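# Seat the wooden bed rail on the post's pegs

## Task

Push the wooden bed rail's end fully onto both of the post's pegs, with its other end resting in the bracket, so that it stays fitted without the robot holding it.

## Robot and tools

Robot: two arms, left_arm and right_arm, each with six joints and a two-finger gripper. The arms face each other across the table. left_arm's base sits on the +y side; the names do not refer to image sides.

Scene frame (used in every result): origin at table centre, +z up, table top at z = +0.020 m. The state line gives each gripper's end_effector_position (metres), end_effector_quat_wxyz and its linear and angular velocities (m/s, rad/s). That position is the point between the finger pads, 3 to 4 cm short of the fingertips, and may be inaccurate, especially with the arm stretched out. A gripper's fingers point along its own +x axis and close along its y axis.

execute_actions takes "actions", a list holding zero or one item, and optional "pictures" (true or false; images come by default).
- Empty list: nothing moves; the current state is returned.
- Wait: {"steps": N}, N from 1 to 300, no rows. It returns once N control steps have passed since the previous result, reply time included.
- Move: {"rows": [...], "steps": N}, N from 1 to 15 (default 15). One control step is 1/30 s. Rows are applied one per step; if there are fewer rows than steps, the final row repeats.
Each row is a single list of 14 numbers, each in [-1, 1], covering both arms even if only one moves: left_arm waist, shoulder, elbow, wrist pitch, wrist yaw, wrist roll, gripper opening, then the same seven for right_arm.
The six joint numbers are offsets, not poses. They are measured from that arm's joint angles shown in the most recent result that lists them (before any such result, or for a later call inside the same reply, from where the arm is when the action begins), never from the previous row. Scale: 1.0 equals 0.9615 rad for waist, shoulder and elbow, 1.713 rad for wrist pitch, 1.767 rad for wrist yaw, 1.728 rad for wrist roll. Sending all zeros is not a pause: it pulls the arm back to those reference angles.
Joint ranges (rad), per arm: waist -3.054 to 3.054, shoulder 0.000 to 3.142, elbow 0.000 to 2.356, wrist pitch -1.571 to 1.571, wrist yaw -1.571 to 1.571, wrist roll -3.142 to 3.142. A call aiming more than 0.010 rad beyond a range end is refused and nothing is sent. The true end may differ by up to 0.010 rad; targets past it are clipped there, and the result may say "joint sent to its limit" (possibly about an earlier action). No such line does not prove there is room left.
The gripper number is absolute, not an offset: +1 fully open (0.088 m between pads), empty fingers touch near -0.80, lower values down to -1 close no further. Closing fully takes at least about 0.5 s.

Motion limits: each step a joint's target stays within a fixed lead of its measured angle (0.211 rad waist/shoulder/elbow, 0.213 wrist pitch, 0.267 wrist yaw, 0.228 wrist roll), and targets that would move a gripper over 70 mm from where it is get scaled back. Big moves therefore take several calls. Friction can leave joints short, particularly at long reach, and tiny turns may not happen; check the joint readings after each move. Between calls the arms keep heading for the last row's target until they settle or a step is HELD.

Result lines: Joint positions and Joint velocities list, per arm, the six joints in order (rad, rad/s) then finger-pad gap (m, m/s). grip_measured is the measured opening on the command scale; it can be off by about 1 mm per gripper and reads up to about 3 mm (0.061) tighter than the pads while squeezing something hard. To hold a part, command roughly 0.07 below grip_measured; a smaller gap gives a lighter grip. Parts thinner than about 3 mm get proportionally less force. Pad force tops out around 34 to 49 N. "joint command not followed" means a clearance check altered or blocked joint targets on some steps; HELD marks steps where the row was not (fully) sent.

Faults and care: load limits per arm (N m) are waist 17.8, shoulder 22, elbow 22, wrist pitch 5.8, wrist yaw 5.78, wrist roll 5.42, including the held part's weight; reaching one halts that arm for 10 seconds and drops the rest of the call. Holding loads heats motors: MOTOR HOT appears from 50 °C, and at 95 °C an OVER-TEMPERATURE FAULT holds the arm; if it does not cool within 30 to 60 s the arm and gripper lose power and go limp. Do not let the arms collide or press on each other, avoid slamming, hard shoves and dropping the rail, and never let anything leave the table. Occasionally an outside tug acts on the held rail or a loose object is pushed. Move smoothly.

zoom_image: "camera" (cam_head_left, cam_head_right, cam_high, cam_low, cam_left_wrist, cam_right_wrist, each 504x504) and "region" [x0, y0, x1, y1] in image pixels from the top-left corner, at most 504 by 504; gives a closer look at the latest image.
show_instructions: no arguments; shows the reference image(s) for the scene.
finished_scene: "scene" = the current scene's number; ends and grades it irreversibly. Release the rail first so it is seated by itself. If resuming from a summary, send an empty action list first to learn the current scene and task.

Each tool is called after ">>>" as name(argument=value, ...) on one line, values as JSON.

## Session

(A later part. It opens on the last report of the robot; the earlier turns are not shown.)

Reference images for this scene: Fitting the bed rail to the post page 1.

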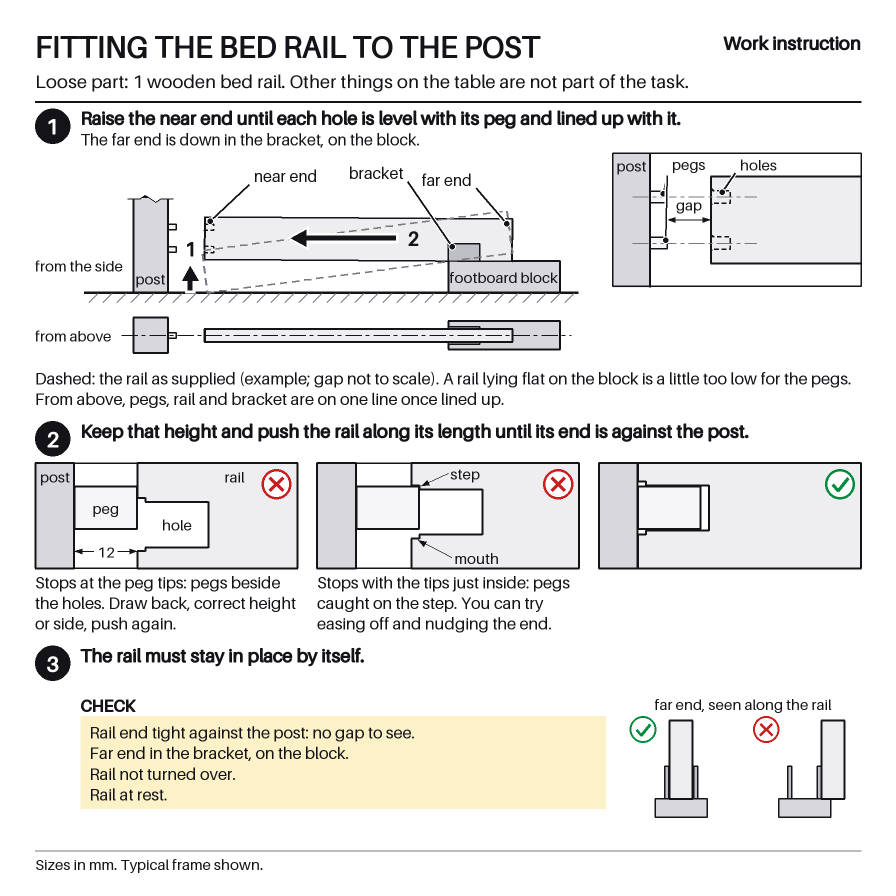

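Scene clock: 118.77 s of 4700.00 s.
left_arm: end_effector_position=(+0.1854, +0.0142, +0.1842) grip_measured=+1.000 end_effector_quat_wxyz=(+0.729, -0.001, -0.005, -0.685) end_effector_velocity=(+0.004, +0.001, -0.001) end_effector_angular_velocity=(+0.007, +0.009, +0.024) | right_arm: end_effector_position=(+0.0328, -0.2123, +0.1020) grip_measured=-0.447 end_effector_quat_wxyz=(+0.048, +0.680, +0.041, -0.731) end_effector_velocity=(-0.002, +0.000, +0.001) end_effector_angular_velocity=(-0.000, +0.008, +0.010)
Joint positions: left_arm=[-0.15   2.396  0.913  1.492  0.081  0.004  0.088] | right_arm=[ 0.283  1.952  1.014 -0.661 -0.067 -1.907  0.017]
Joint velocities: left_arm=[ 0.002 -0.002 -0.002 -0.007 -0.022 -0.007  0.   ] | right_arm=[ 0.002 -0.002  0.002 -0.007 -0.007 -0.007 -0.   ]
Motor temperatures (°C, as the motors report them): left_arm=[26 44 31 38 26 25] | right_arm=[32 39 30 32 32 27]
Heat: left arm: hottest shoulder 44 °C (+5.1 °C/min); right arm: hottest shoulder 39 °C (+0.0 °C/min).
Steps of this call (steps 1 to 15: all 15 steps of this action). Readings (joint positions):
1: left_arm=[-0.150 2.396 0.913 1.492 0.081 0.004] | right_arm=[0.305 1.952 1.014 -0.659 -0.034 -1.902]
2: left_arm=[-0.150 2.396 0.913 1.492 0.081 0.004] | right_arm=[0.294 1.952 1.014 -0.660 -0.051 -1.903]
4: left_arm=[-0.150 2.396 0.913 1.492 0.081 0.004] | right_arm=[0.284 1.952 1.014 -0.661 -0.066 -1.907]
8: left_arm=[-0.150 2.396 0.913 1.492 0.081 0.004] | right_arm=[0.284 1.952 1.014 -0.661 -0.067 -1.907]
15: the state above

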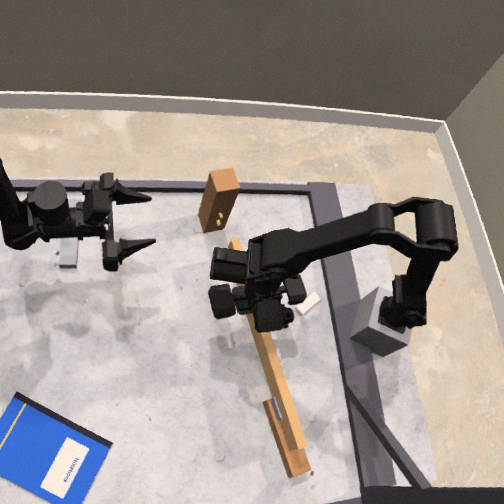

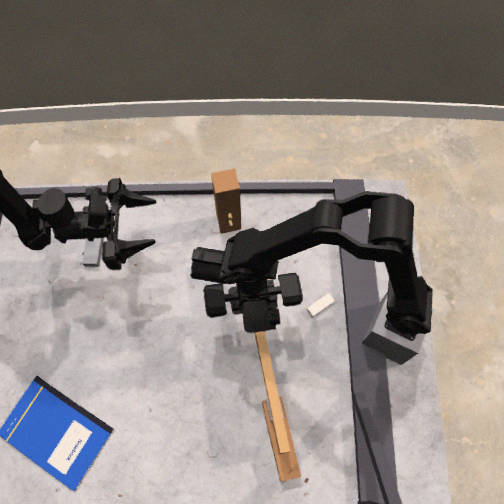

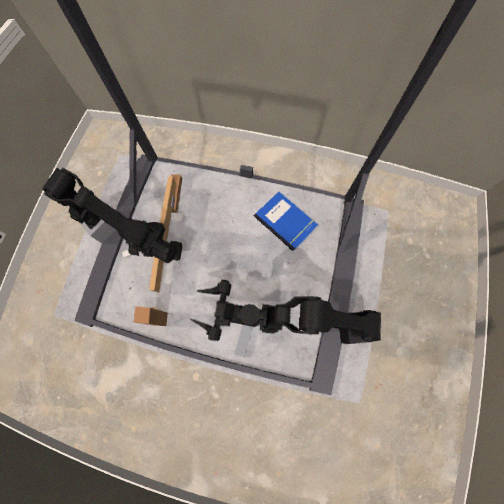

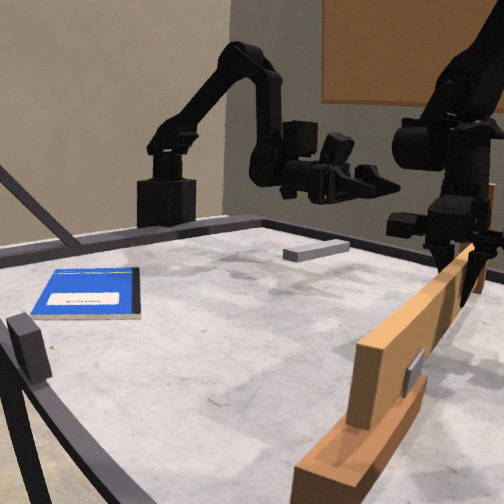

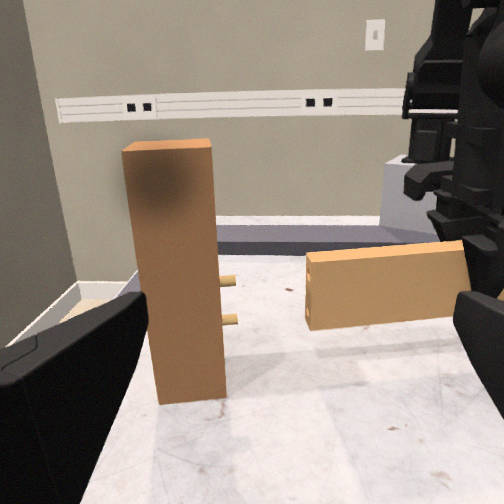

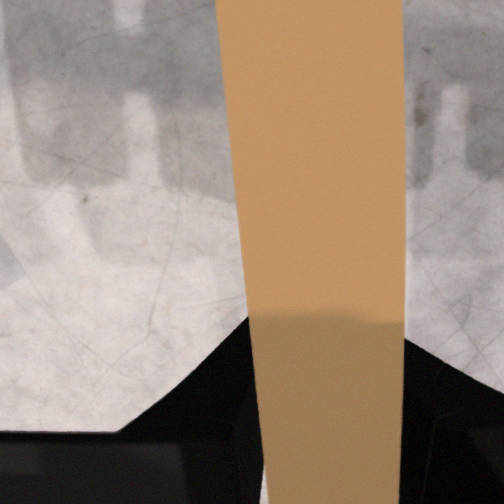

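>>> execute_actions(actions=[{"rows":[[0,0,0,0,0,0,1,-0.12,0,0,0,0.09,0,-0.75]],"steps":15}])

>>> zoom_image(camera="cam_high", region=[120, 260, 200, 340])

Scene clock: 133.40 s of 4700.00 s.
left_arm: end_effector_position=(+0.1854, +0.0142, +0.1842) grip_measured=+1.000 end_effector_quat_wxyz=(+0.729, -0.001, -0.005, -0.685) end_effector_velocity=(-0.000, +0.002, +0.001) end_effector_angular_velocity=(-0.004, +0.022, +0.005) | right_arm: end_effector_position=(+0.0328, -0.2129, +0.1019) grip_measured=-0.447 end_effector_quat_wxyz=(+0.052, +0.678, +0.045, -0.731) end_effector_velocity=(-0.001, -0.002, +0.000) end_effector_angular_velocity=(-0.004, +0.009, +0.019)
Joint positions: left_arm=[-0.15   2.396  0.913  1.492  0.081  0.004  0.088] | right_arm=[ 0.282  1.952  1.014 -0.663 -0.069 -1.921  0.017]
Joint velocities: left_arm=[-0.002 -0.002 -0.007  0.007 -0.007 -0.022  0.   ] | right_arm=[-0.002 -0.002 -0.002 -0.007 -0.007 -0.022 -0.   ]
Motor temperatures (°C, as the motors report them): left_arm=[26 45 31 38 26 25] | right_arm=[31 39 30 31 33 27]
Heat: left arm: hottest shoulder 45 °C (+5.1 °C/min); right arm: hottest shoulder 39 °C (+1.0 °C/min).
TORQUE FAULT: the external load on joint 5 (wrist yaw) of the right arm reached its load limit, and that arm stopped for 10 seconds. A torque fault stops only its own arm. That arm's remaining commands of this call were not run. That arm holds where it stopped, with its grip as last carried out, and accepts commands again: back off and push less far. That arm stops again, at the same cost, whenever a joint's load reaches its limit.
The stop of the right arm began at step 104 of this call (marked STOPPED below). From that step on that arm followed nothing that you had sent. 2 of its steps, steps kept back included, did not run and will not run. Nothing is kept back now, and the robot has no last target.
Steps of this call (steps 1 to 15: the robot went on to your last target; steps 16 to 90: nothing new was sent; then 1.17 s passed at rest; steps 91 to 105: all 15 steps of this action; steps 106 to 404: the stop continued). Readings (joint positions):
91: left_arm=[-0.150 2.396 0.913 1.492 0.081 0.004] | right_arm=[0.280 1.952 1.014 -0.663 -0.064 -1.909]
92: left_arm=[-0.150 2.396 0.913 1.492 0.081 0.004] | right_arm=[0.276 1.952 1.014 -0.664 -0.069 -1.912]
94: left_arm=[-0.150 2.396 0.913 1.492 0.081 0.004] | right_arm=[0.275 1.952 1.014 -0.664 -0.069 -1.913]
98: left_arm=[-0.150 2.396 0.913 1.492 0.081 0.004] | right_arm=[0.276 1.952 1.014 -0.664 -0.066 -1.913]
104: left_arm=[-0.150 2.396 0.913 1.492 0.081 0.004] | right_arm=[0.281 1.952 1.014 -0.663 -0.072 -1.920] STOPPED (the right arm)
404: the state above

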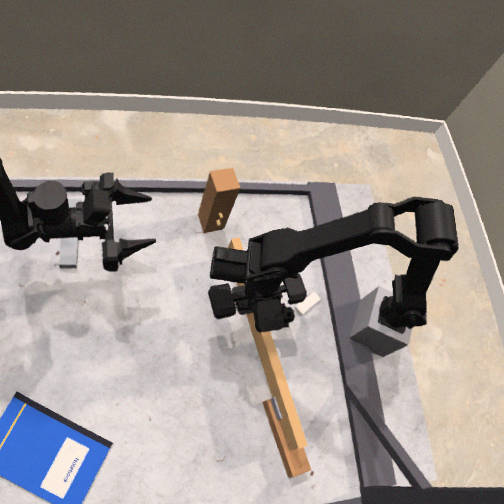

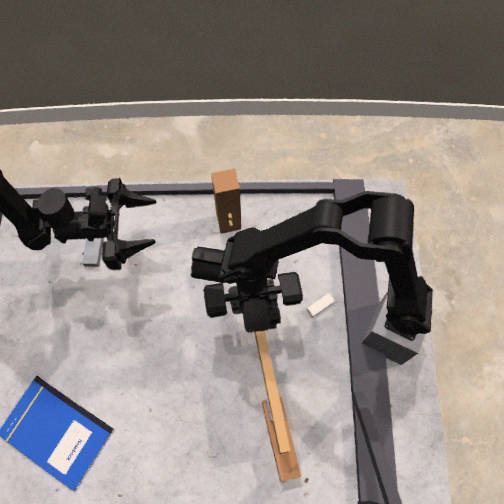

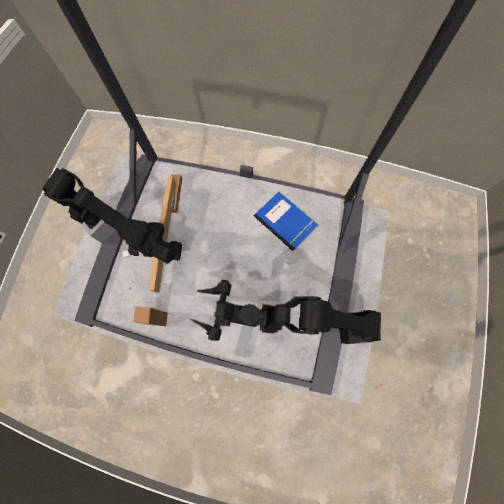

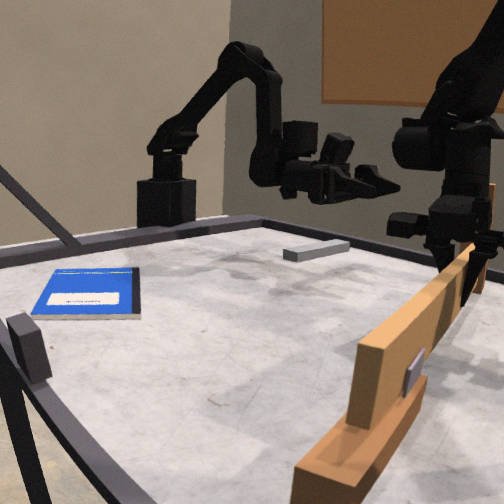

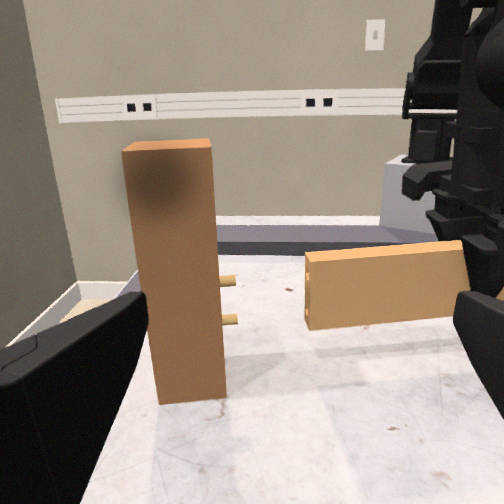

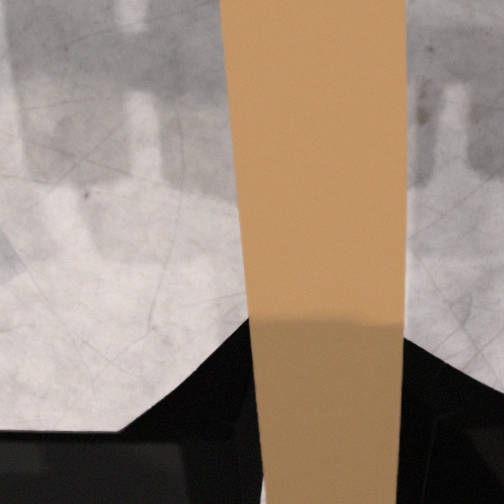

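Region (120, 260, 200, 340) of cam_high's 504x504 image, scaled by 6.300, with more detail than that image has.

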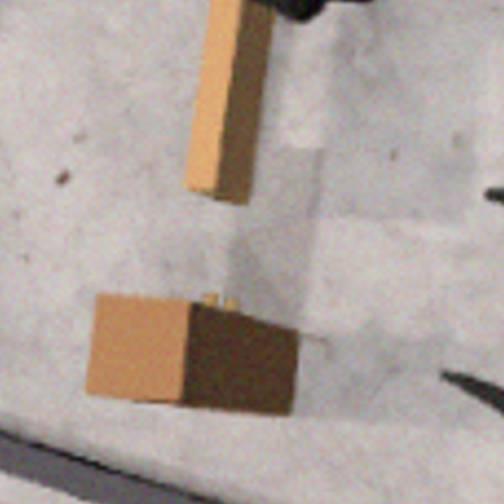

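>>> execute_actions(actions=[{"rows":[[0,0,0,0,0,0,1,0.03,-0.06,0.02,-0.045,0.02,0,-0.65]],"steps":15}], pictures=false)

>>> execute_actions(actions=[{"rows":[[0,0,0,0,0,0,1,0,-0.07,0.02,-0.05,0,0,-0.65]],"steps":15}], pictures=false)

>>> execute_actions(actions=[{"rows":[[0,0,0,0,0,0,1,0,-0.07,0.02,-0.05,0,0,-0.65]],"steps":15}])

Scene clock: 140.43 s of 4700.00 s.
left_arm: end_effector_position=(+0.1854, +0.0142, +0.1842) grip_measured=+1.000 end_effector_quat_wxyz=(+0.729, -0.001, -0.005, -0.685) end_effector_velocity=(-0.000, +0.001, -0.007) end_effector_angular_velocity=(+0.026, +0.011, +0.005) | right_arm: end_effector_position=(+0.0305, -0.2133, +0.1156) grip_measured=-0.450 end_effector_quat_wxyz=(+0.065, +0.691, +0.050, -0.719) end_effector_velocity=(+0.000, +0.003, +0.003) end_effector_angular_velocity=(+0.018, +0.004, -0.010)
Joint positions: left_arm=[-0.15   2.396  0.913  1.492  0.081  0.004  0.088] | right_arm=[ 0.307  1.915  1.03  -0.715 -0.033 -1.921  0.017]
Joint velocities: left_arm=[-0.002  0.002 -0.002 -0.022 -0.007 -0.007  0.   ] | right_arm=[-0.002 -0.007  0.002  0.007 -0.007  0.007 -0.   ]
Motor temperatures (°C, as the motors report them): left_arm=[26 45 31 38 26 25] | right_arm=[31 39 30 31 31 27]
Heat: left arm: hottest shoulder 45 °C (+4.0 °C/min); right arm: hottest shoulder 39 °C (+0.0 °C/min).
Steps of this call (steps 1 to 90: nothing new was sent; then 3.53 s passed at rest; steps 91 to 105: all 15 steps of this action). Readings (joint positions):
91: left_arm=[-0.150 2.396 0.913 1.492 0.081 0.004] | right_arm=[0.286 1.948 1.015 -0.671 -0.061 -1.921]
92: left_arm=[-0.150 2.396 0.913 1.492 0.081 0.004] | right_arm=[0.292 1.943 1.018 -0.680 -0.051 -1.921]
94: left_arm=[-0.150 2.396 0.913 1.492 0.081 0.004] | right_arm=[0.302 1.928 1.025 -0.702 -0.039 -1.921]
98: left_arm=[-0.150 2.396 0.913 1.492 0.081 0.004] | right_arm=[0.307 1.915 1.029 -0.714 -0.034 -1.921]
105: the state above

Scene clock: 140.93 s of 4700.00 s.
left_arm: end_effector_position=(+0.1854, +0.0142, +0.1842) grip_measured=+1.000 end_effector_quat_wxyz=(+0.729, -0.001, -0.005, -0.685) end_effector_velocity=(-0.003, -0.000, +0.001) end_effector_angular_velocity=(+0.002, +0.008, -0.000) | right_arm: end_effector_position=(+0.0289, -0.2146, +0.1313) grip_measured=-0.450 end_effector_quat_wxyz=(+0.065, +0.690, +0.052, -0.719) end_effector_velocity=(-0.001, -0.001, -0.000) end_effector_angular_velocity=(-0.006, +0.009, +0.005)
Joint positions: left_arm=[-0.15   2.396  0.913  1.492  0.081  0.004  0.088] | right_arm=[ 0.31   1.873  1.046 -0.773 -0.035 -1.92   0.017]
Joint velocities: left_arm=[-0.007 -0.007 -0.002 -0.007 -0.007 -0.007  0.   ] | right_arm=[-0.002  0.002  0.002 -0.007 -0.007 -0.007 -0.   ]
Motor temperatures (°C, as the motors report them): left_arm=[26 45 31 38 26 25] | right_arm=[31 39 30 31 31 27]
Heat: left arm: hottest shoulder 45 °C (+4.0 °C/min); right arm: hottest shoulder 39 °C (+0.0 °C/min).
Steps of this call (steps 1 to 15: all 15 steps of this action). Readings (joint positions):
1: left_arm=[-0.150 2.396 0.913 1.492 0.081 0.004] | right_arm=[0.307 1.910 1.033 -0.723 -0.032 -1.921]
2: left_arm=[-0.150 2.396 0.913 1.492 0.081 0.004] | right_arm=[0.307 1.905 1.038 -0.736 -0.033 -1.921]
4: left_arm=[-0.150 2.396 0.913 1.492 0.081 0.004] | right_arm=[0.309 1.888 1.044 -0.759 -0.034 -1.921]
8: left_arm=[-0.150 2.396 0.913 1.492 0.081 0.004] | right_arm=[0.310 1.873 1.046 -0.772 -0.035 -1.920]
15: the state above

Scene clock: 141.43 s of 4700.00 s.
left_arm: end_effector_position=(+0.1854, +0.0142, +0.1842) grip_measured=+1.000 end_effector_quat_wxyz=(+0.729, -0.001, -0.005, -0.685) end_effector_velocity=(+0.002, +0.002, -0.006) end_effector_angular_velocity=(+0.026, +0.011, +0.019) | right_arm: end_effector_position=(+0.0266, -0.2161, +0.1460) grip_measured=-0.450 end_effector_quat_wxyz=(+0.065, +0.689, +0.054, -0.720) end_effector_velocity=(+0.000, -0.005, +0.000) end_effector_angular_velocity=(-0.020, +0.011, -0.000)
Joint positions: left_arm=[-0.15   2.396  0.913  1.492  0.081  0.004  0.088] | right_arm=[ 0.315  1.834  1.063 -0.825 -0.039 -1.918  0.017]
Joint velocities: left_arm=[-0.002 -0.002 -0.007 -0.022 -0.022 -0.007  0.   ] | right_arm=[-0.007 -0.002 -0.002 -0.022 -0.007 -0.007 -0.   ]
Motor temperatures (°C, as the motors report them): left_arm=[26 45 31 39 26 25] | right_arm=[30 40 30 31 31 27]
Heat: left arm: hottest shoulder 45 °C (+4.0 °C/min); right arm: hottest shoulder 40 °C (+1.0 °C/min).
Steps of this call (steps 1 to 15: all 15 steps of this action). Readings (joint positions):
1: left_arm=[-0.150 2.396 0.913 1.492 0.081 0.004] | right_arm=[0.310 1.868 1.049 -0.779 -0.035 -1.920]
2: left_arm=[-0.150 2.396 0.913 1.492 0.081 0.004] | right_arm=[0.311 1.864 1.054 -0.791 -0.036 -1.919]
4: left_arm=[-0.150 2.396 0.913 1.492 0.081 0.004] | right_arm=[0.313 1.848 1.060 -0.813 -0.039 -1.918]
8: left_arm=[-0.150 2.396 0.913 1.492 0.081 0.004] | right_arm=[0.315 1.834 1.062 -0.824 -0.039 -1.918]
15: the state above

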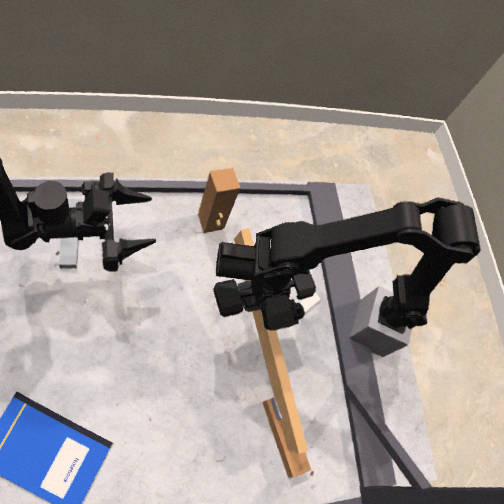

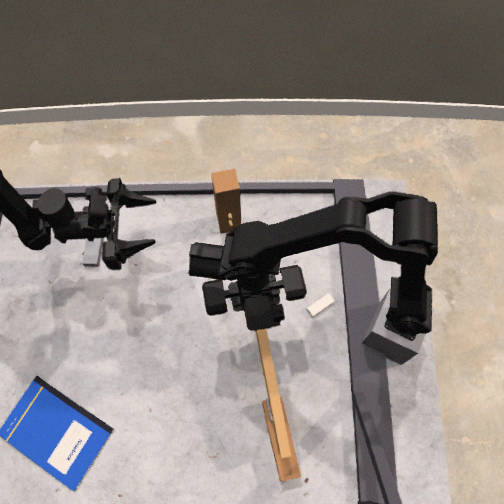

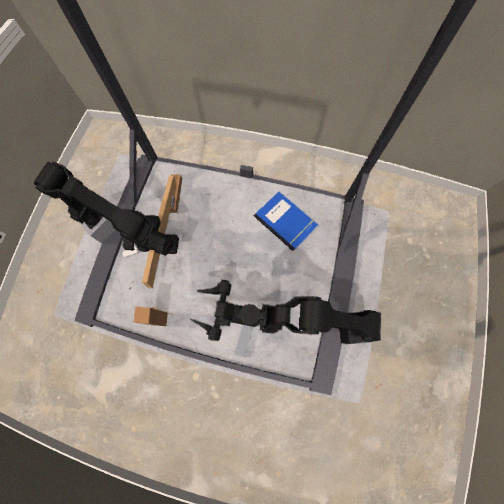

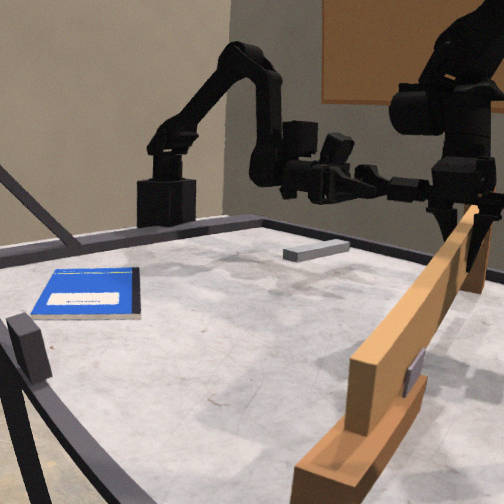

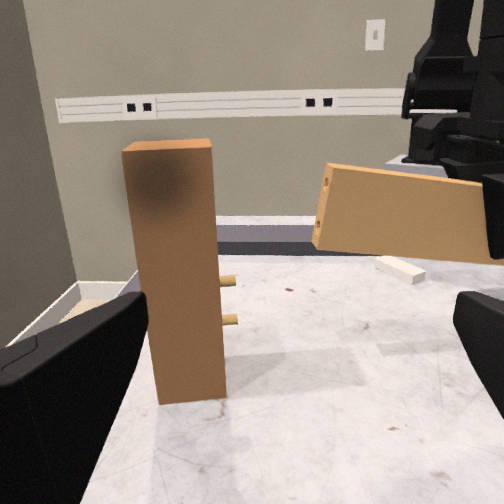

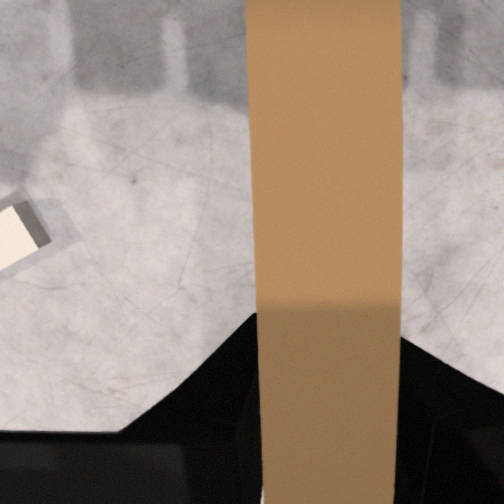

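>>> execute_actions(actions=[{"rows":[[0,0,0,0,0,0,1,-0.08,0.02,0.03,0,0,0,-0.65]],"steps":15}], pictures=false)

>>> execute_actions(actions=[{"rows":[[0,0,0,0,0,0,1,-0.08,0.02,0.03,0,0,0,-0.65]],"steps":15}])

Scene clock: 144.63 s of 4700.00 s.
left_arm: end_effector_position=(+0.1854, +0.0142, +0.1842) grip_measured=+1.000 end_effector_quat_wxyz=(+0.729, -0.001, -0.005, -0.685) end_effector_velocity=(-0.003, +0.000, -0.004) end_effector_angular_velocity=(+0.012, +0.009, -0.000) | right_arm: end_effector_position=(+0.0290, -0.2150, +0.1450) grip_measured=-0.450 end_effector_quat_wxyz=(+0.053, +0.672, +0.048, -0.737) end_effector_velocity=(-0.001, -0.002, +0.000) end_effector_angular_velocity=(-0.005, +0.009, +0.005)
Joint positions: left_arm=[-0.15   2.396  0.913  1.492  0.081  0.004  0.088] | right_arm=[ 0.284  1.846  1.072 -0.829 -0.087 -1.923  0.017]
Joint velocities: left_arm=[-0.007  0.002 -0.002 -0.007 -0.007 -0.007  0.   ] | right_arm=[-0.002 -0.002 -0.002 -0.007 -0.007 -0.007 -0.   ]
Motor temperatures (°C, as the motors report them): left_arm=[26 45 31 39 26 25] | right_arm=[30 40 30 32 31 27]
Heat: left arm: hottest shoulder 45 °C (+3.1 °C/min); right arm: hottest shoulder 40 °C (+2.1 °C/min).
Steps of this call (steps 1 to 15: the robot went on to your last target; steps 16 to 81: nothing new was sent; steps 82 to 96: all 15 steps of this action). Readings (joint positions):
82: left_arm=[-0.150 2.396 0.913 1.492 0.081 0.004] | right_arm=[0.308 1.836 1.067 -0.826 -0.048 -1.918]
83: left_arm=[-0.150 2.396 0.913 1.492 0.081 0.004] | right_arm=[0.297 1.839 1.069 -0.828 -0.066 -1.918]
85: left_arm=[-0.150 2.396 0.913 1.492 0.081 0.004] | right_arm=[0.287 1.842 1.070 -0.829 -0.083 -1.922]
89: left_arm=[-0.150 2.396 0.913 1.492 0.081 0.004] | right_arm=[0.285 1.845 1.072 -0.829 -0.085 -1.923]
96: the state above

Scene clock: 145.13 s of 4700.00 s.
left_arm: end_effector_position=(+0.1854, +0.0142, +0.1842) grip_measured=+1.000 end_effector_quat_wxyz=(+0.729, -0.001, -0.005, -0.685) end_effector_velocity=(-0.005, -0.000, +0.002) end_effector_angular_velocity=(-0.007, -0.008, -0.015) | right_arm: end_effector_position=(+0.0307, -0.2145, +0.1434) grip_measured=-0.450 end_effector_quat_wxyz=(+0.044, +0.655, +0.044, -0.753) end_effector_velocity=(-0.000, -0.000, +0.001) end_effector_angular_velocity=(+0.002, +0.008, +0.019)
Joint positions: left_arm=[-0.15   2.396  0.913  1.492  0.081  0.004  0.088] | right_arm=[ 0.257  1.859  1.078 -0.831 -0.132 -1.935  0.017]
Joint velocities: left_arm=[-0.007 -0.002 -0.002  0.007  0.007  0.007  0.   ] | right_arm=[-0.002 -0.002  0.002 -0.007 -0.007 -0.022  0.   ]
Motor temperatures (°C, as the motors report them): left_arm=[26 45 31 39 26 25] | right_arm=[30 40 30 32 31 27]
Heat: left arm: hottest shoulder 45 °C (+3.1 °C/min); right arm: hottest shoulder 40 °C (+2.0 °C/min).
Steps of this call (steps 1 to 15: all 15 steps of this action). Readings (joint positions):
1: left_arm=[-0.150 2.396 0.913 1.492 0.081 0.004] | right_arm=[0.280 1.848 1.074 -0.829 -0.095 -1.925]
2: left_arm=[-0.150 2.396 0.913 1.492 0.081 0.004] | right_arm=[0.271 1.852 1.075 -0.829 -0.108 -1.928]
4: left_arm=[-0.150 2.396 0.913 1.492 0.081 0.004] | right_arm=[0.260 1.857 1.076 -0.829 -0.125 -1.932]
8: left_arm=[-0.150 2.396 0.913 1.492 0.081 0.004] | right_arm=[0.258 1.858 1.077 -0.830 -0.130 -1.935]
15: the state above

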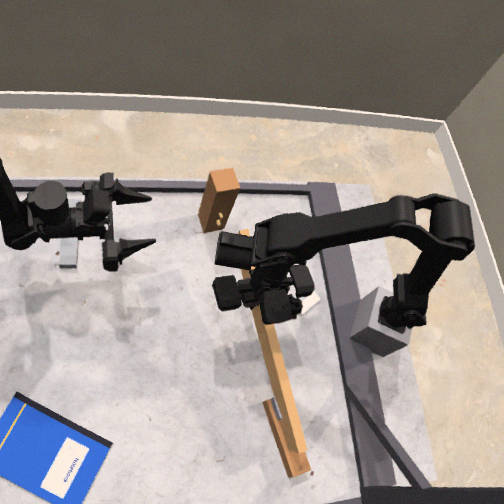

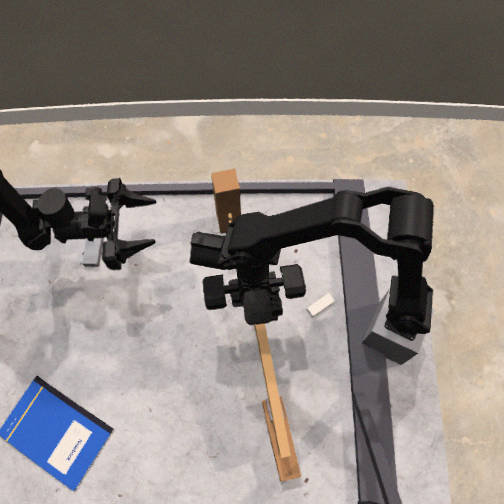

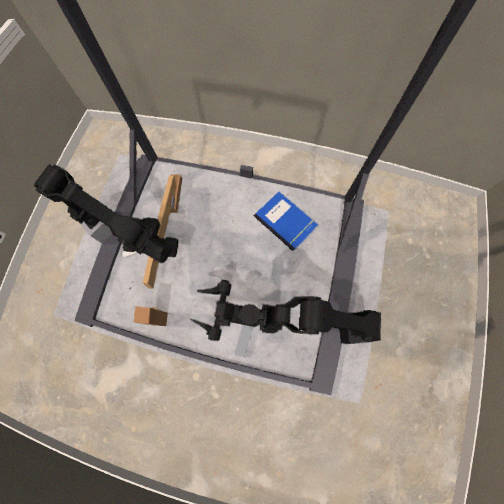

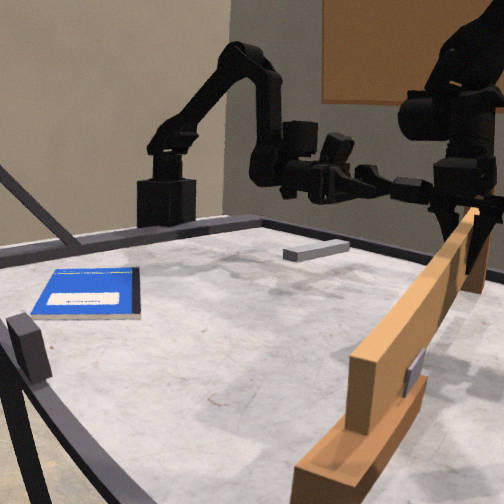

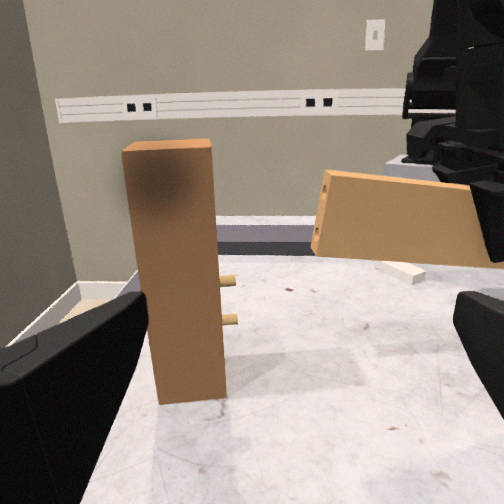

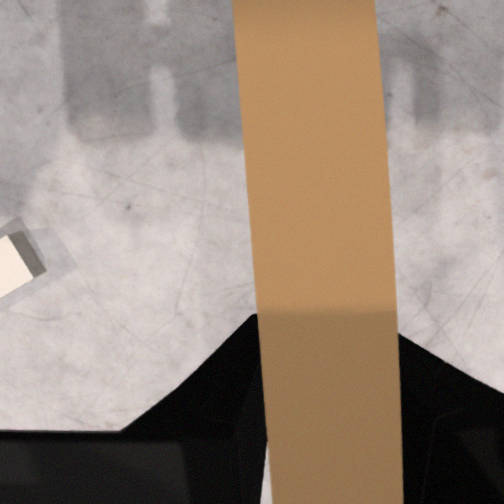

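>>> execute_actions(actions=[{"rows":[[0,0,0,0,0,0,1,0.06,0.07,-0.03,0.05,0.07,0,-0.65]],"steps":15}], pictures=false)

>>> execute_actions(actions=[{"rows":[[0,0,0,0,0,0,1,0,0.08,-0.03,0.06,0,0,-0.65]],"steps":15}], pictures=false)

>>> execute_actions(actions=[{"rows":[[0,0,0,0,0,0,1,0,0.08,-0.03,0.06,0,0,-0.65]],"steps":15}], pictures=false)

>>> execute_actions(actions=[{"rows":[[0,0,0,0,0,0,1,0,0.03,0,0.02,0,0,1]],"steps":15}], pictures=false)

>>> execute_actions(actions=[{"rows":[[0,0,0,0,0,0,1,0,-0.3,0,-0.17,0,0,1]],"steps":15}], pictures=false)

>>> execute_actions(actions=[{"rows":[[0,0,0,0,0,0,1,0.9,0,0,0,0,0.5,-0.8]],"steps":15}], pictures=false)

>>> execute_actions(actions=[{"steps":30}])

Scene clock: 151.60 s of 4700.00 s.
left_arm: end_effector_position=(+0.1854, +0.0142, +0.1842) grip_measured=+1.000 end_effector_quat_wxyz=(+0.729, -0.001, -0.005, -0.685) end_effector_velocity=(-0.000, -0.001, -0.003) end_effector_angular_velocity=(+0.016, +0.010, +0.005) | right_arm: end_effector_position=(+0.0326, -0.2098, +0.1214) grip_measured=-0.450 end_effector_quat_wxyz=(+0.074, +0.695, +0.055, -0.713) end_effector_velocity=(-0.000, -0.002, +0.000) end_effector_angular_velocity=(-0.008, -0.006, +0.010)
Joint positions: left_arm=[-0.15   2.396  0.913  1.492  0.081  0.004  0.088] | right_arm=[ 0.309  1.916  1.059 -0.747 -0.018 -1.937  0.017]
Joint velocities: left_arm=[-0.002 -0.002  0.002 -0.022 -0.007 -0.007  0.   ] | right_arm=[ 0.002 -0.002 -0.002 -0.007  0.007 -0.007 -0.   ]
Motor temperatures (°C, as the motors report them): left_arm=[26 45 31 39 26 25] | right_arm=[31 40 31 32 31 27]
Heat: left arm: hottest shoulder 45 °C (+3.0 °C/min); right arm: hottest shoulder 40 °C (+2.0 °C/min).
Steps of this call (steps 1 to 15: the robot went on to your last target; steps 16 to 90: nothing new was sent; then 2.97 s passed at rest; steps 91 to 105: all 15 steps of this action). Readings (joint positions):
91: left_arm=[-0.150 2.396 0.913 1.492 0.081 0.004] | right_arm=[0.268 1.868 1.075 -0.821 -0.110 -1.937]
92: left_arm=[-0.150 2.396 0.913 1.492 0.081 0.004] | right_arm=[0.284 1.878 1.071 -0.797 -0.066 -1.937]
94: left_arm=[-0.150 2.396 0.913 1.492 0.081 0.004] | right_arm=[0.300 1.905 1.065 -0.764 -0.033 -1.937]
98: left_arm=[-0.150 2.396 0.913 1.492 0.081 0.004] | right_arm=[0.307 1.915 1.061 -0.752 -0.023 -1.937]
105: the state above

Scene clock: 152.10 s of 4700.00 s.
left_arm: end_effector_position=(+0.1854, +0.0142, +0.1842) grip_measured=+1.000 end_effector_quat_wxyz=(+0.729, -0.001, -0.005, -0.685) end_effector_velocity=(+0.004, +0.001, -0.001) end_effector_angular_velocity=(+0.007, +0.009, +0.024) | right_arm: end_effector_position=(+0.0328, -0.2070, +0.0964) grip_measured=-0.450 end_effector_quat_wxyz=(+0.075, +0.694, +0.058, -0.714) end_effector_velocity=(-0.000, -0.001, -0.001) end_effector_angular_velocity=(+0.004, +0.007, +0.005)
Joint positions: left_arm=[-0.15   2.396  0.913  1.492  0.081  0.004  0.088] | right_arm=[ 0.309  1.984  1.035 -0.653 -0.021 -1.944  0.017]
Joint velocities: left_arm=[ 0.002 -0.002 -0.002 -0.007 -0.022 -0.007  0.   ] | right_arm=[-0.002 -0.002 -0.007  0.007 -0.007 -0.007 -0.   ]
Motor temperatures (°C, as the motors report them): left_arm=[26 45 31 39 26 25] | right_arm=[31 40 31 32 31 27]
Heat: left arm: hottest shoulder 45 °C (+3.0 °C/min); right arm: hottest shoulder 40 °C (+2.0 °C/min).
Steps of this call (steps 1 to 15: all 15 steps of this action). Readings (joint positions):
1: left_arm=[-0.150 2.396 0.913 1.492 0.081 0.004] | right_arm=[0.309 1.925 1.054 -0.730 -0.020 -1.937]
2: left_arm=[-0.150 2.396 0.913 1.492 0.081 0.004] | right_arm=[0.310 1.937 1.051 -0.701 -0.020 -1.942]
4: left_arm=[-0.150 2.396 0.913 1.492 0.081 0.004] | right_arm=[0.310 1.967 1.044 -0.671 -0.020 -1.945]
8: left_arm=[-0.150 2.396 0.913 1.492 0.081 0.004] | right_arm=[0.309 1.983 1.036 -0.657 -0.021 -1.944]
15: the state above

Scene clock: 152.60 s of 4700.00 s.
left_arm: end_effector_position=(+0.1854, +0.0142, +0.1842) grip_measured=+1.000 end_effector_quat_wxyz=(+0.729, -0.001, -0.005, -0.685) end_effector_velocity=(-0.000, -0.001, -0.003) end_effector_angular_velocity=(+0.016, +0.024, +0.005) | right_arm: end_effector_position=(+0.0324, -0.2019, +0.0794) grip_measured=-0.450 end_effector_quat_wxyz=(+0.072, +0.694, +0.070, -0.713) end_effector_velocity=(+0.000, -0.001, -0.001) end_effector_angular_velocity=(+0.002, -0.008, +0.024)
Joint positions: left_arm=[-0.15   2.396  0.913  1.492  0.081  0.004  0.088] | right_arm=[ 0.311  2.03   1.018 -0.569 -0.025 -1.954  0.017]
Joint velocities: left_arm=[-0.002 -0.002  0.002 -0.022 -0.007 -0.022  0.   ] | right_arm=[ 0.002 -0.002 -0.007  0.007  0.007 -0.022 -0.   ]
Motor temperatures (°C, as the motors report them): left_arm=[26 45 31 39 26 25] | right_arm=[31 40 31 32 31 27]
Heat: left arm: hottest shoulder 45 °C (+3.0 °C/min); right arm: hottest shoulder 40 °C (+2.0 °C/min).
Steps of this call (steps 1 to 15: all 15 steps of this action). Readings (joint positions):
1: left_arm=[-0.150 2.396 0.913 1.492 0.081 0.004] | right_arm=[0.309 1.994 1.029 -0.633 -0.023 -1.945]
2: left_arm=[-0.150 2.396 0.913 1.492 0.081 0.004] | right_arm=[0.310 2.006 1.026 -0.604 -0.025 -1.950]
4: left_arm=[-0.150 2.396 0.913 1.492 0.081 0.004] | right_arm=[0.310 2.029 1.022 -0.580 -0.025 -1.952]
8: left_arm=[-0.150 2.396 0.913 1.492 0.081 0.004] | right_arm=[0.311 2.030 1.019 -0.570 -0.025 -1.954]
15: the state above

Scene clock: 153.10 s of 4700.00 s.
left_arm: end_effector_position=(+0.1854, +0.0142, +0.1842) grip_measured=+1.000 end_effector_quat_wxyz=(+0.729, -0.001, -0.005, -0.685) end_effector_velocity=(+0.002, +0.000, -0.004) end_effector_angular_velocity=(+0.022, -0.004, +0.020) | right_arm: end_effector_position=(+0.0332, -0.1976, +0.0745) grip_measured=+0.992 end_effector_quat_wxyz=(+0.067, +0.695, +0.075, -0.711) end_effector_velocity=(-0.001, -0.002, +0.000) end_effector_angular_velocity=(-0.006, +0.008, +0.005)
Joint positions: left_arm=[-0.15   2.396  0.913  1.492  0.081  0.004  0.088] | right_arm=[ 0.311  2.046  1.018 -0.537 -0.025 -1.954  0.088]
Joint velocities: left_arm=[-0.002 -0.002 -0.002 -0.022 -0.022  0.007  0.   ] | right_arm=[-0.002 -0.002 -0.002 -0.007 -0.007 -0.007  0.013]
Motor temperatures (°C, as the motors report them): left_arm=[26 45 31 39 26 25] | right_arm=[31 40 31 32 31 27]
Heat: left arm: hottest shoulder 45 °C (+3.0 °C/min); right arm: hottest shoulder 40 °C (+2.0 °C/min).
Steps of this call (steps 1 to 15: all 15 steps of this action). Readings (joint positions):
1: left_arm=[-0.150 2.396 0.913 1.492 0.081 0.004] | right_arm=[0.311 2.030 1.018 -0.558 -0.025 -1.954]
2: left_arm=[-0.150 2.396 0.913 1.492 0.081 0.004] | right_arm=[0.311 2.037 1.018 -0.542 -0.025 -1.954]
4: left_arm=[-0.150 2.396 0.913 1.492 0.081 0.004] | right_arm=[0.311 2.044 1.018 -0.538 -0.025 -1.954]
8: left_arm=[-0.150 2.396 0.913 1.492 0.081 0.004] | right_arm=[0.311 2.046 1.018 -0.537 -0.025 -1.954]
15: the state above

Scene clock: 153.60 s of 4700.00 s.
left_arm: end_effector_position=(+0.1854, +0.0142, +0.1842) grip_measured=+1.000 end_effector_quat_wxyz=(+0.729, -0.001, -0.005, -0.685) end_effector_velocity=(-0.002, -0.001, +0.003) end_effector_angular_velocity=(-0.002, -0.008, -0.010) | right_arm: end_effector_position=(+0.0285, -0.2231, +0.1579) grip_measured=+1.000 end_effector_quat_wxyz=(+0.065, +0.696, +0.077, -0.711) end_effector_velocity=(-0.002, -0.009, -0.001) end_effector_angular_velocity=(-0.039, +0.015, +0.005)
Joint positions: left_arm=[-0.15   2.396  0.913  1.492  0.081  0.004  0.088] | right_arm=[ 0.311  1.761  1.025 -0.824 -0.025 -1.954  0.088]
Joint velocities: left_arm=[-0.002 -0.007  0.002 -0.007  0.007  0.007  0.   ] | right_arm=[-0.002  0.002 -0.002 -0.037 -0.007 -0.007  0.   ]
Motor temperatures (°C, as the motors report them): left_arm=[26 45 31 39 26 25] | right_arm=[31 40 31 32 31 27]
Heat: left arm: hottest shoulder 45 °C (+3.0 °C/min); right arm: hottest shoulder 40 °C (+2.0 °C/min).
Steps of this call (steps 1 to 15: all 15 steps of this action). Readings (joint positions):
1: left_arm=[-0.150 2.396 0.913 1.492 0.081 0.004] | right_arm=[0.311 2.019 1.018 -0.578 -0.025 -1.954]
2: left_arm=[-0.150 2.396 0.913 1.492 0.081 0.004] | right_arm=[0.311 1.980 1.016 -0.660 -0.025 -1.954]
4: left_arm=[-0.150 2.396 0.913 1.492 0.081 0.004] | right_arm=[0.311 1.874 1.012 -0.753 -0.025 -1.954]
8: left_arm=[-0.150 2.396 0.913 1.492 0.081 0.004] | right_arm=[0.311 1.763 1.026 -0.804 -0.025 -1.954]
15: the state above

Scene clock: 154.10 s of 4700.00 s.
left_arm: end_effector_position=(+0.1854, +0.0142, +0.1842) grip_measured=+1.000 end_effector_quat_wxyz=(+0.729, -0.001, -0.005, -0.685) end_effector_velocity=(-0.000, +0.001, -0.004) end_effector_angular_velocity=(+0.011, +0.024, +0.005) | right_arm: end_effector_position=(-0.2028, -0.2816, +0.1582) grip_measured=-0.705 end_effector_quat_wxyz=(+0.074, +0.693, +0.071, -0.713) end_effector_velocity=(-0.157, -0.126, +0.000) end_effector_angular_velocity=(-0.065, +0.057, +0.284)
Joint positions: left_arm=[-0.15   2.396  0.913  1.492  0.081  0.004  0.088] | right_arm=[ 1.145  1.76   1.025 -0.824 -0.026 -1.124  0.004]
Joint velocities: left_arm=[-0.002  0.002 -0.002 -0.007 -0.007 -0.022  0.   ] | right_arm=[ 0.642 -0.002 -0.002 -0.007 -0.081  0.359 -0.09 ]
Motor temperatures (°C, as the motors report them): left_arm=[26 45 31 39 26 25] | right_arm=[30 40 31 32 31 27]
Heat: left arm: hottest shoulder 45 °C (+3.0 °C/min); right arm: hottest shoulder 40 °C (+2.0 °C/min).
Steps of this call (steps 1 to 15: all 15 steps of this action). Readings (joint positions):
1: left_arm=[-0.150 2.396 0.913 1.492 0.081 0.004] | right_arm=[0.334 1.761 1.025 -0.825 -0.013 -1.892]
2: left_arm=[-0.150 2.396 0.913 1.492 0.081 0.004] | right_arm=[0.383 1.761 1.025 -0.825 -0.013 -1.822]
4: left_arm=[-0.150 2.396 0.913 1.492 0.081 0.004] | right_arm=[0.511 1.761 1.025 -0.823 -0.021 -1.685]
8: left_arm=[-0.150 2.396 0.913 1.492 0.081 0.004] | right_arm=[0.771 1.761 1.025 -0.823 -0.022 -1.413]
15: the state above

Scene clock: 155.10 s of 4700.00 s.
left_arm: end_effector_position=(+0.1854, +0.0142, +0.1842) grip_measured=+1.000 end_effector_quat_wxyz=(+0.729, -0.001, -0.005, -0.685) end_effector_velocity=(-0.002, -0.001, +0.000) end_effector_angular_velocity=(+0.002, +0.008, -0.010) | right_arm: end_effector_position=(-0.2091, -0.2868, +0.1582) grip_measured=-0.786 end_effector_quat_wxyz=(+0.074, +0.693, +0.070, -0.714) end_effector_velocity=(+0.000, -0.001, -0.000) end_effector_angular_velocity=(-0.010, +0.001, +0.005)
Joint positions: left_arm=[-0.15   2.396  0.913  1.492  0.081  0.004  0.088] | right_arm=[ 1.173  1.76   1.025 -0.824 -0.027 -1.094  0.   ]
Joint velocities: left_arm=[-0.002 -0.002  0.002 -0.007  0.007 -0.007  0.   ] | right_arm=[-0.002  0.002  0.002 -0.007 -0.007 -0.007 -0.001]
Motor temperatures (°C, as the motors report them): left_arm=[26 46 31 39 26 25] | right_arm=[30 40 31 31 31 27]
Heat: left arm: hottest shoulder 46 °C (+4.1 °C/min); right arm: hottest shoulder 40 °C (+2.0 °C/min).
Steps of this call (steps 1 to 30: the robot went on to your last target). Readings (joint positions):
1: left_arm=[-0.150 2.396 0.913 1.492 0.081 0.004] | right_arm=[1.161 1.760 1.025 -0.824 -0.027 -1.115]
2: left_arm=[-0.150 2.396 0.913 1.492 0.081 0.004] | right_arm=[1.169 1.760 1.025 -0.824 -0.027 -1.109]
4: left_arm=[-0.150 2.396 0.913 1.492 0.081 0.004] | right_arm=[1.172 1.760 1.025 -0.824 -0.027 -1.101]
8: left_arm=[-0.150 2.396 0.913 1.492 0.081 0.004] | right_arm=[1.172 1.760 1.025 -0.824 -0.027 -1.096]
30: the state above
All arms were judged still, so your last target was given up. Only a new action makes them travel on or press farther. Fingers that are still opening or closing keep moving.

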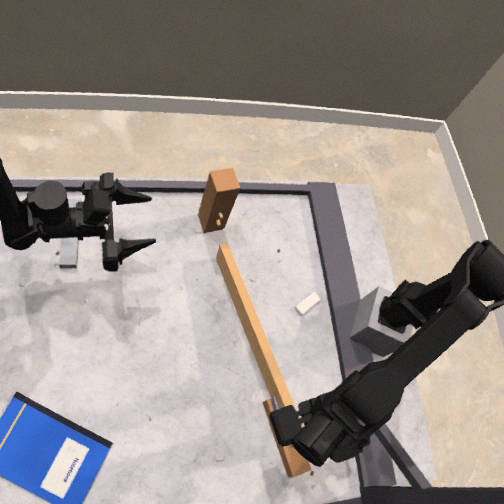

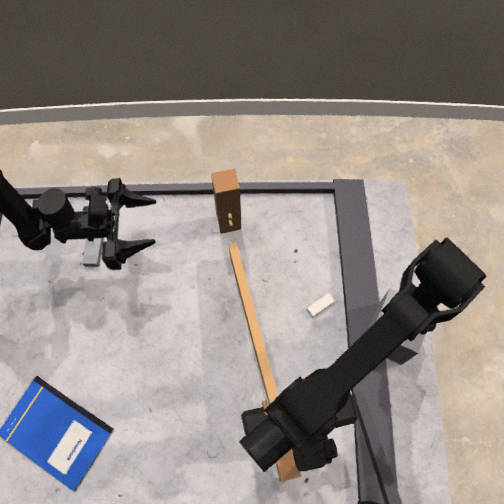

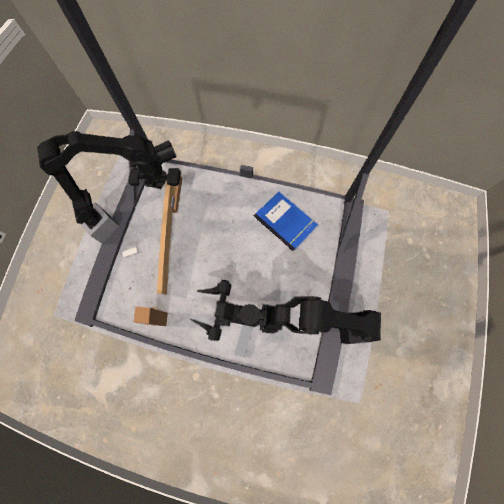

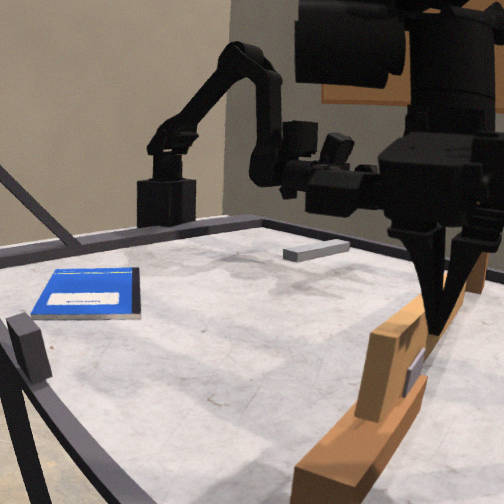

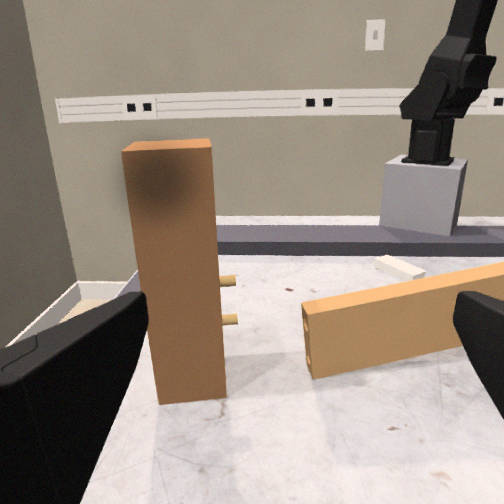

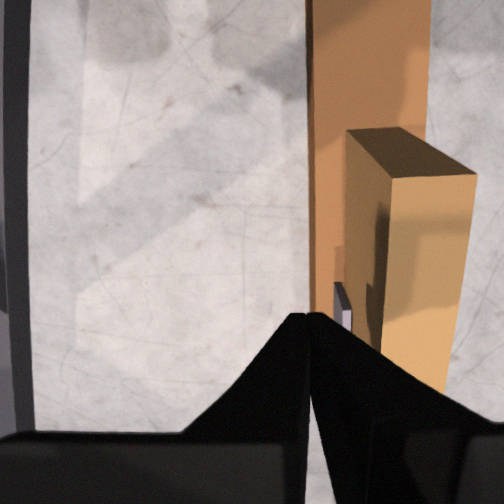

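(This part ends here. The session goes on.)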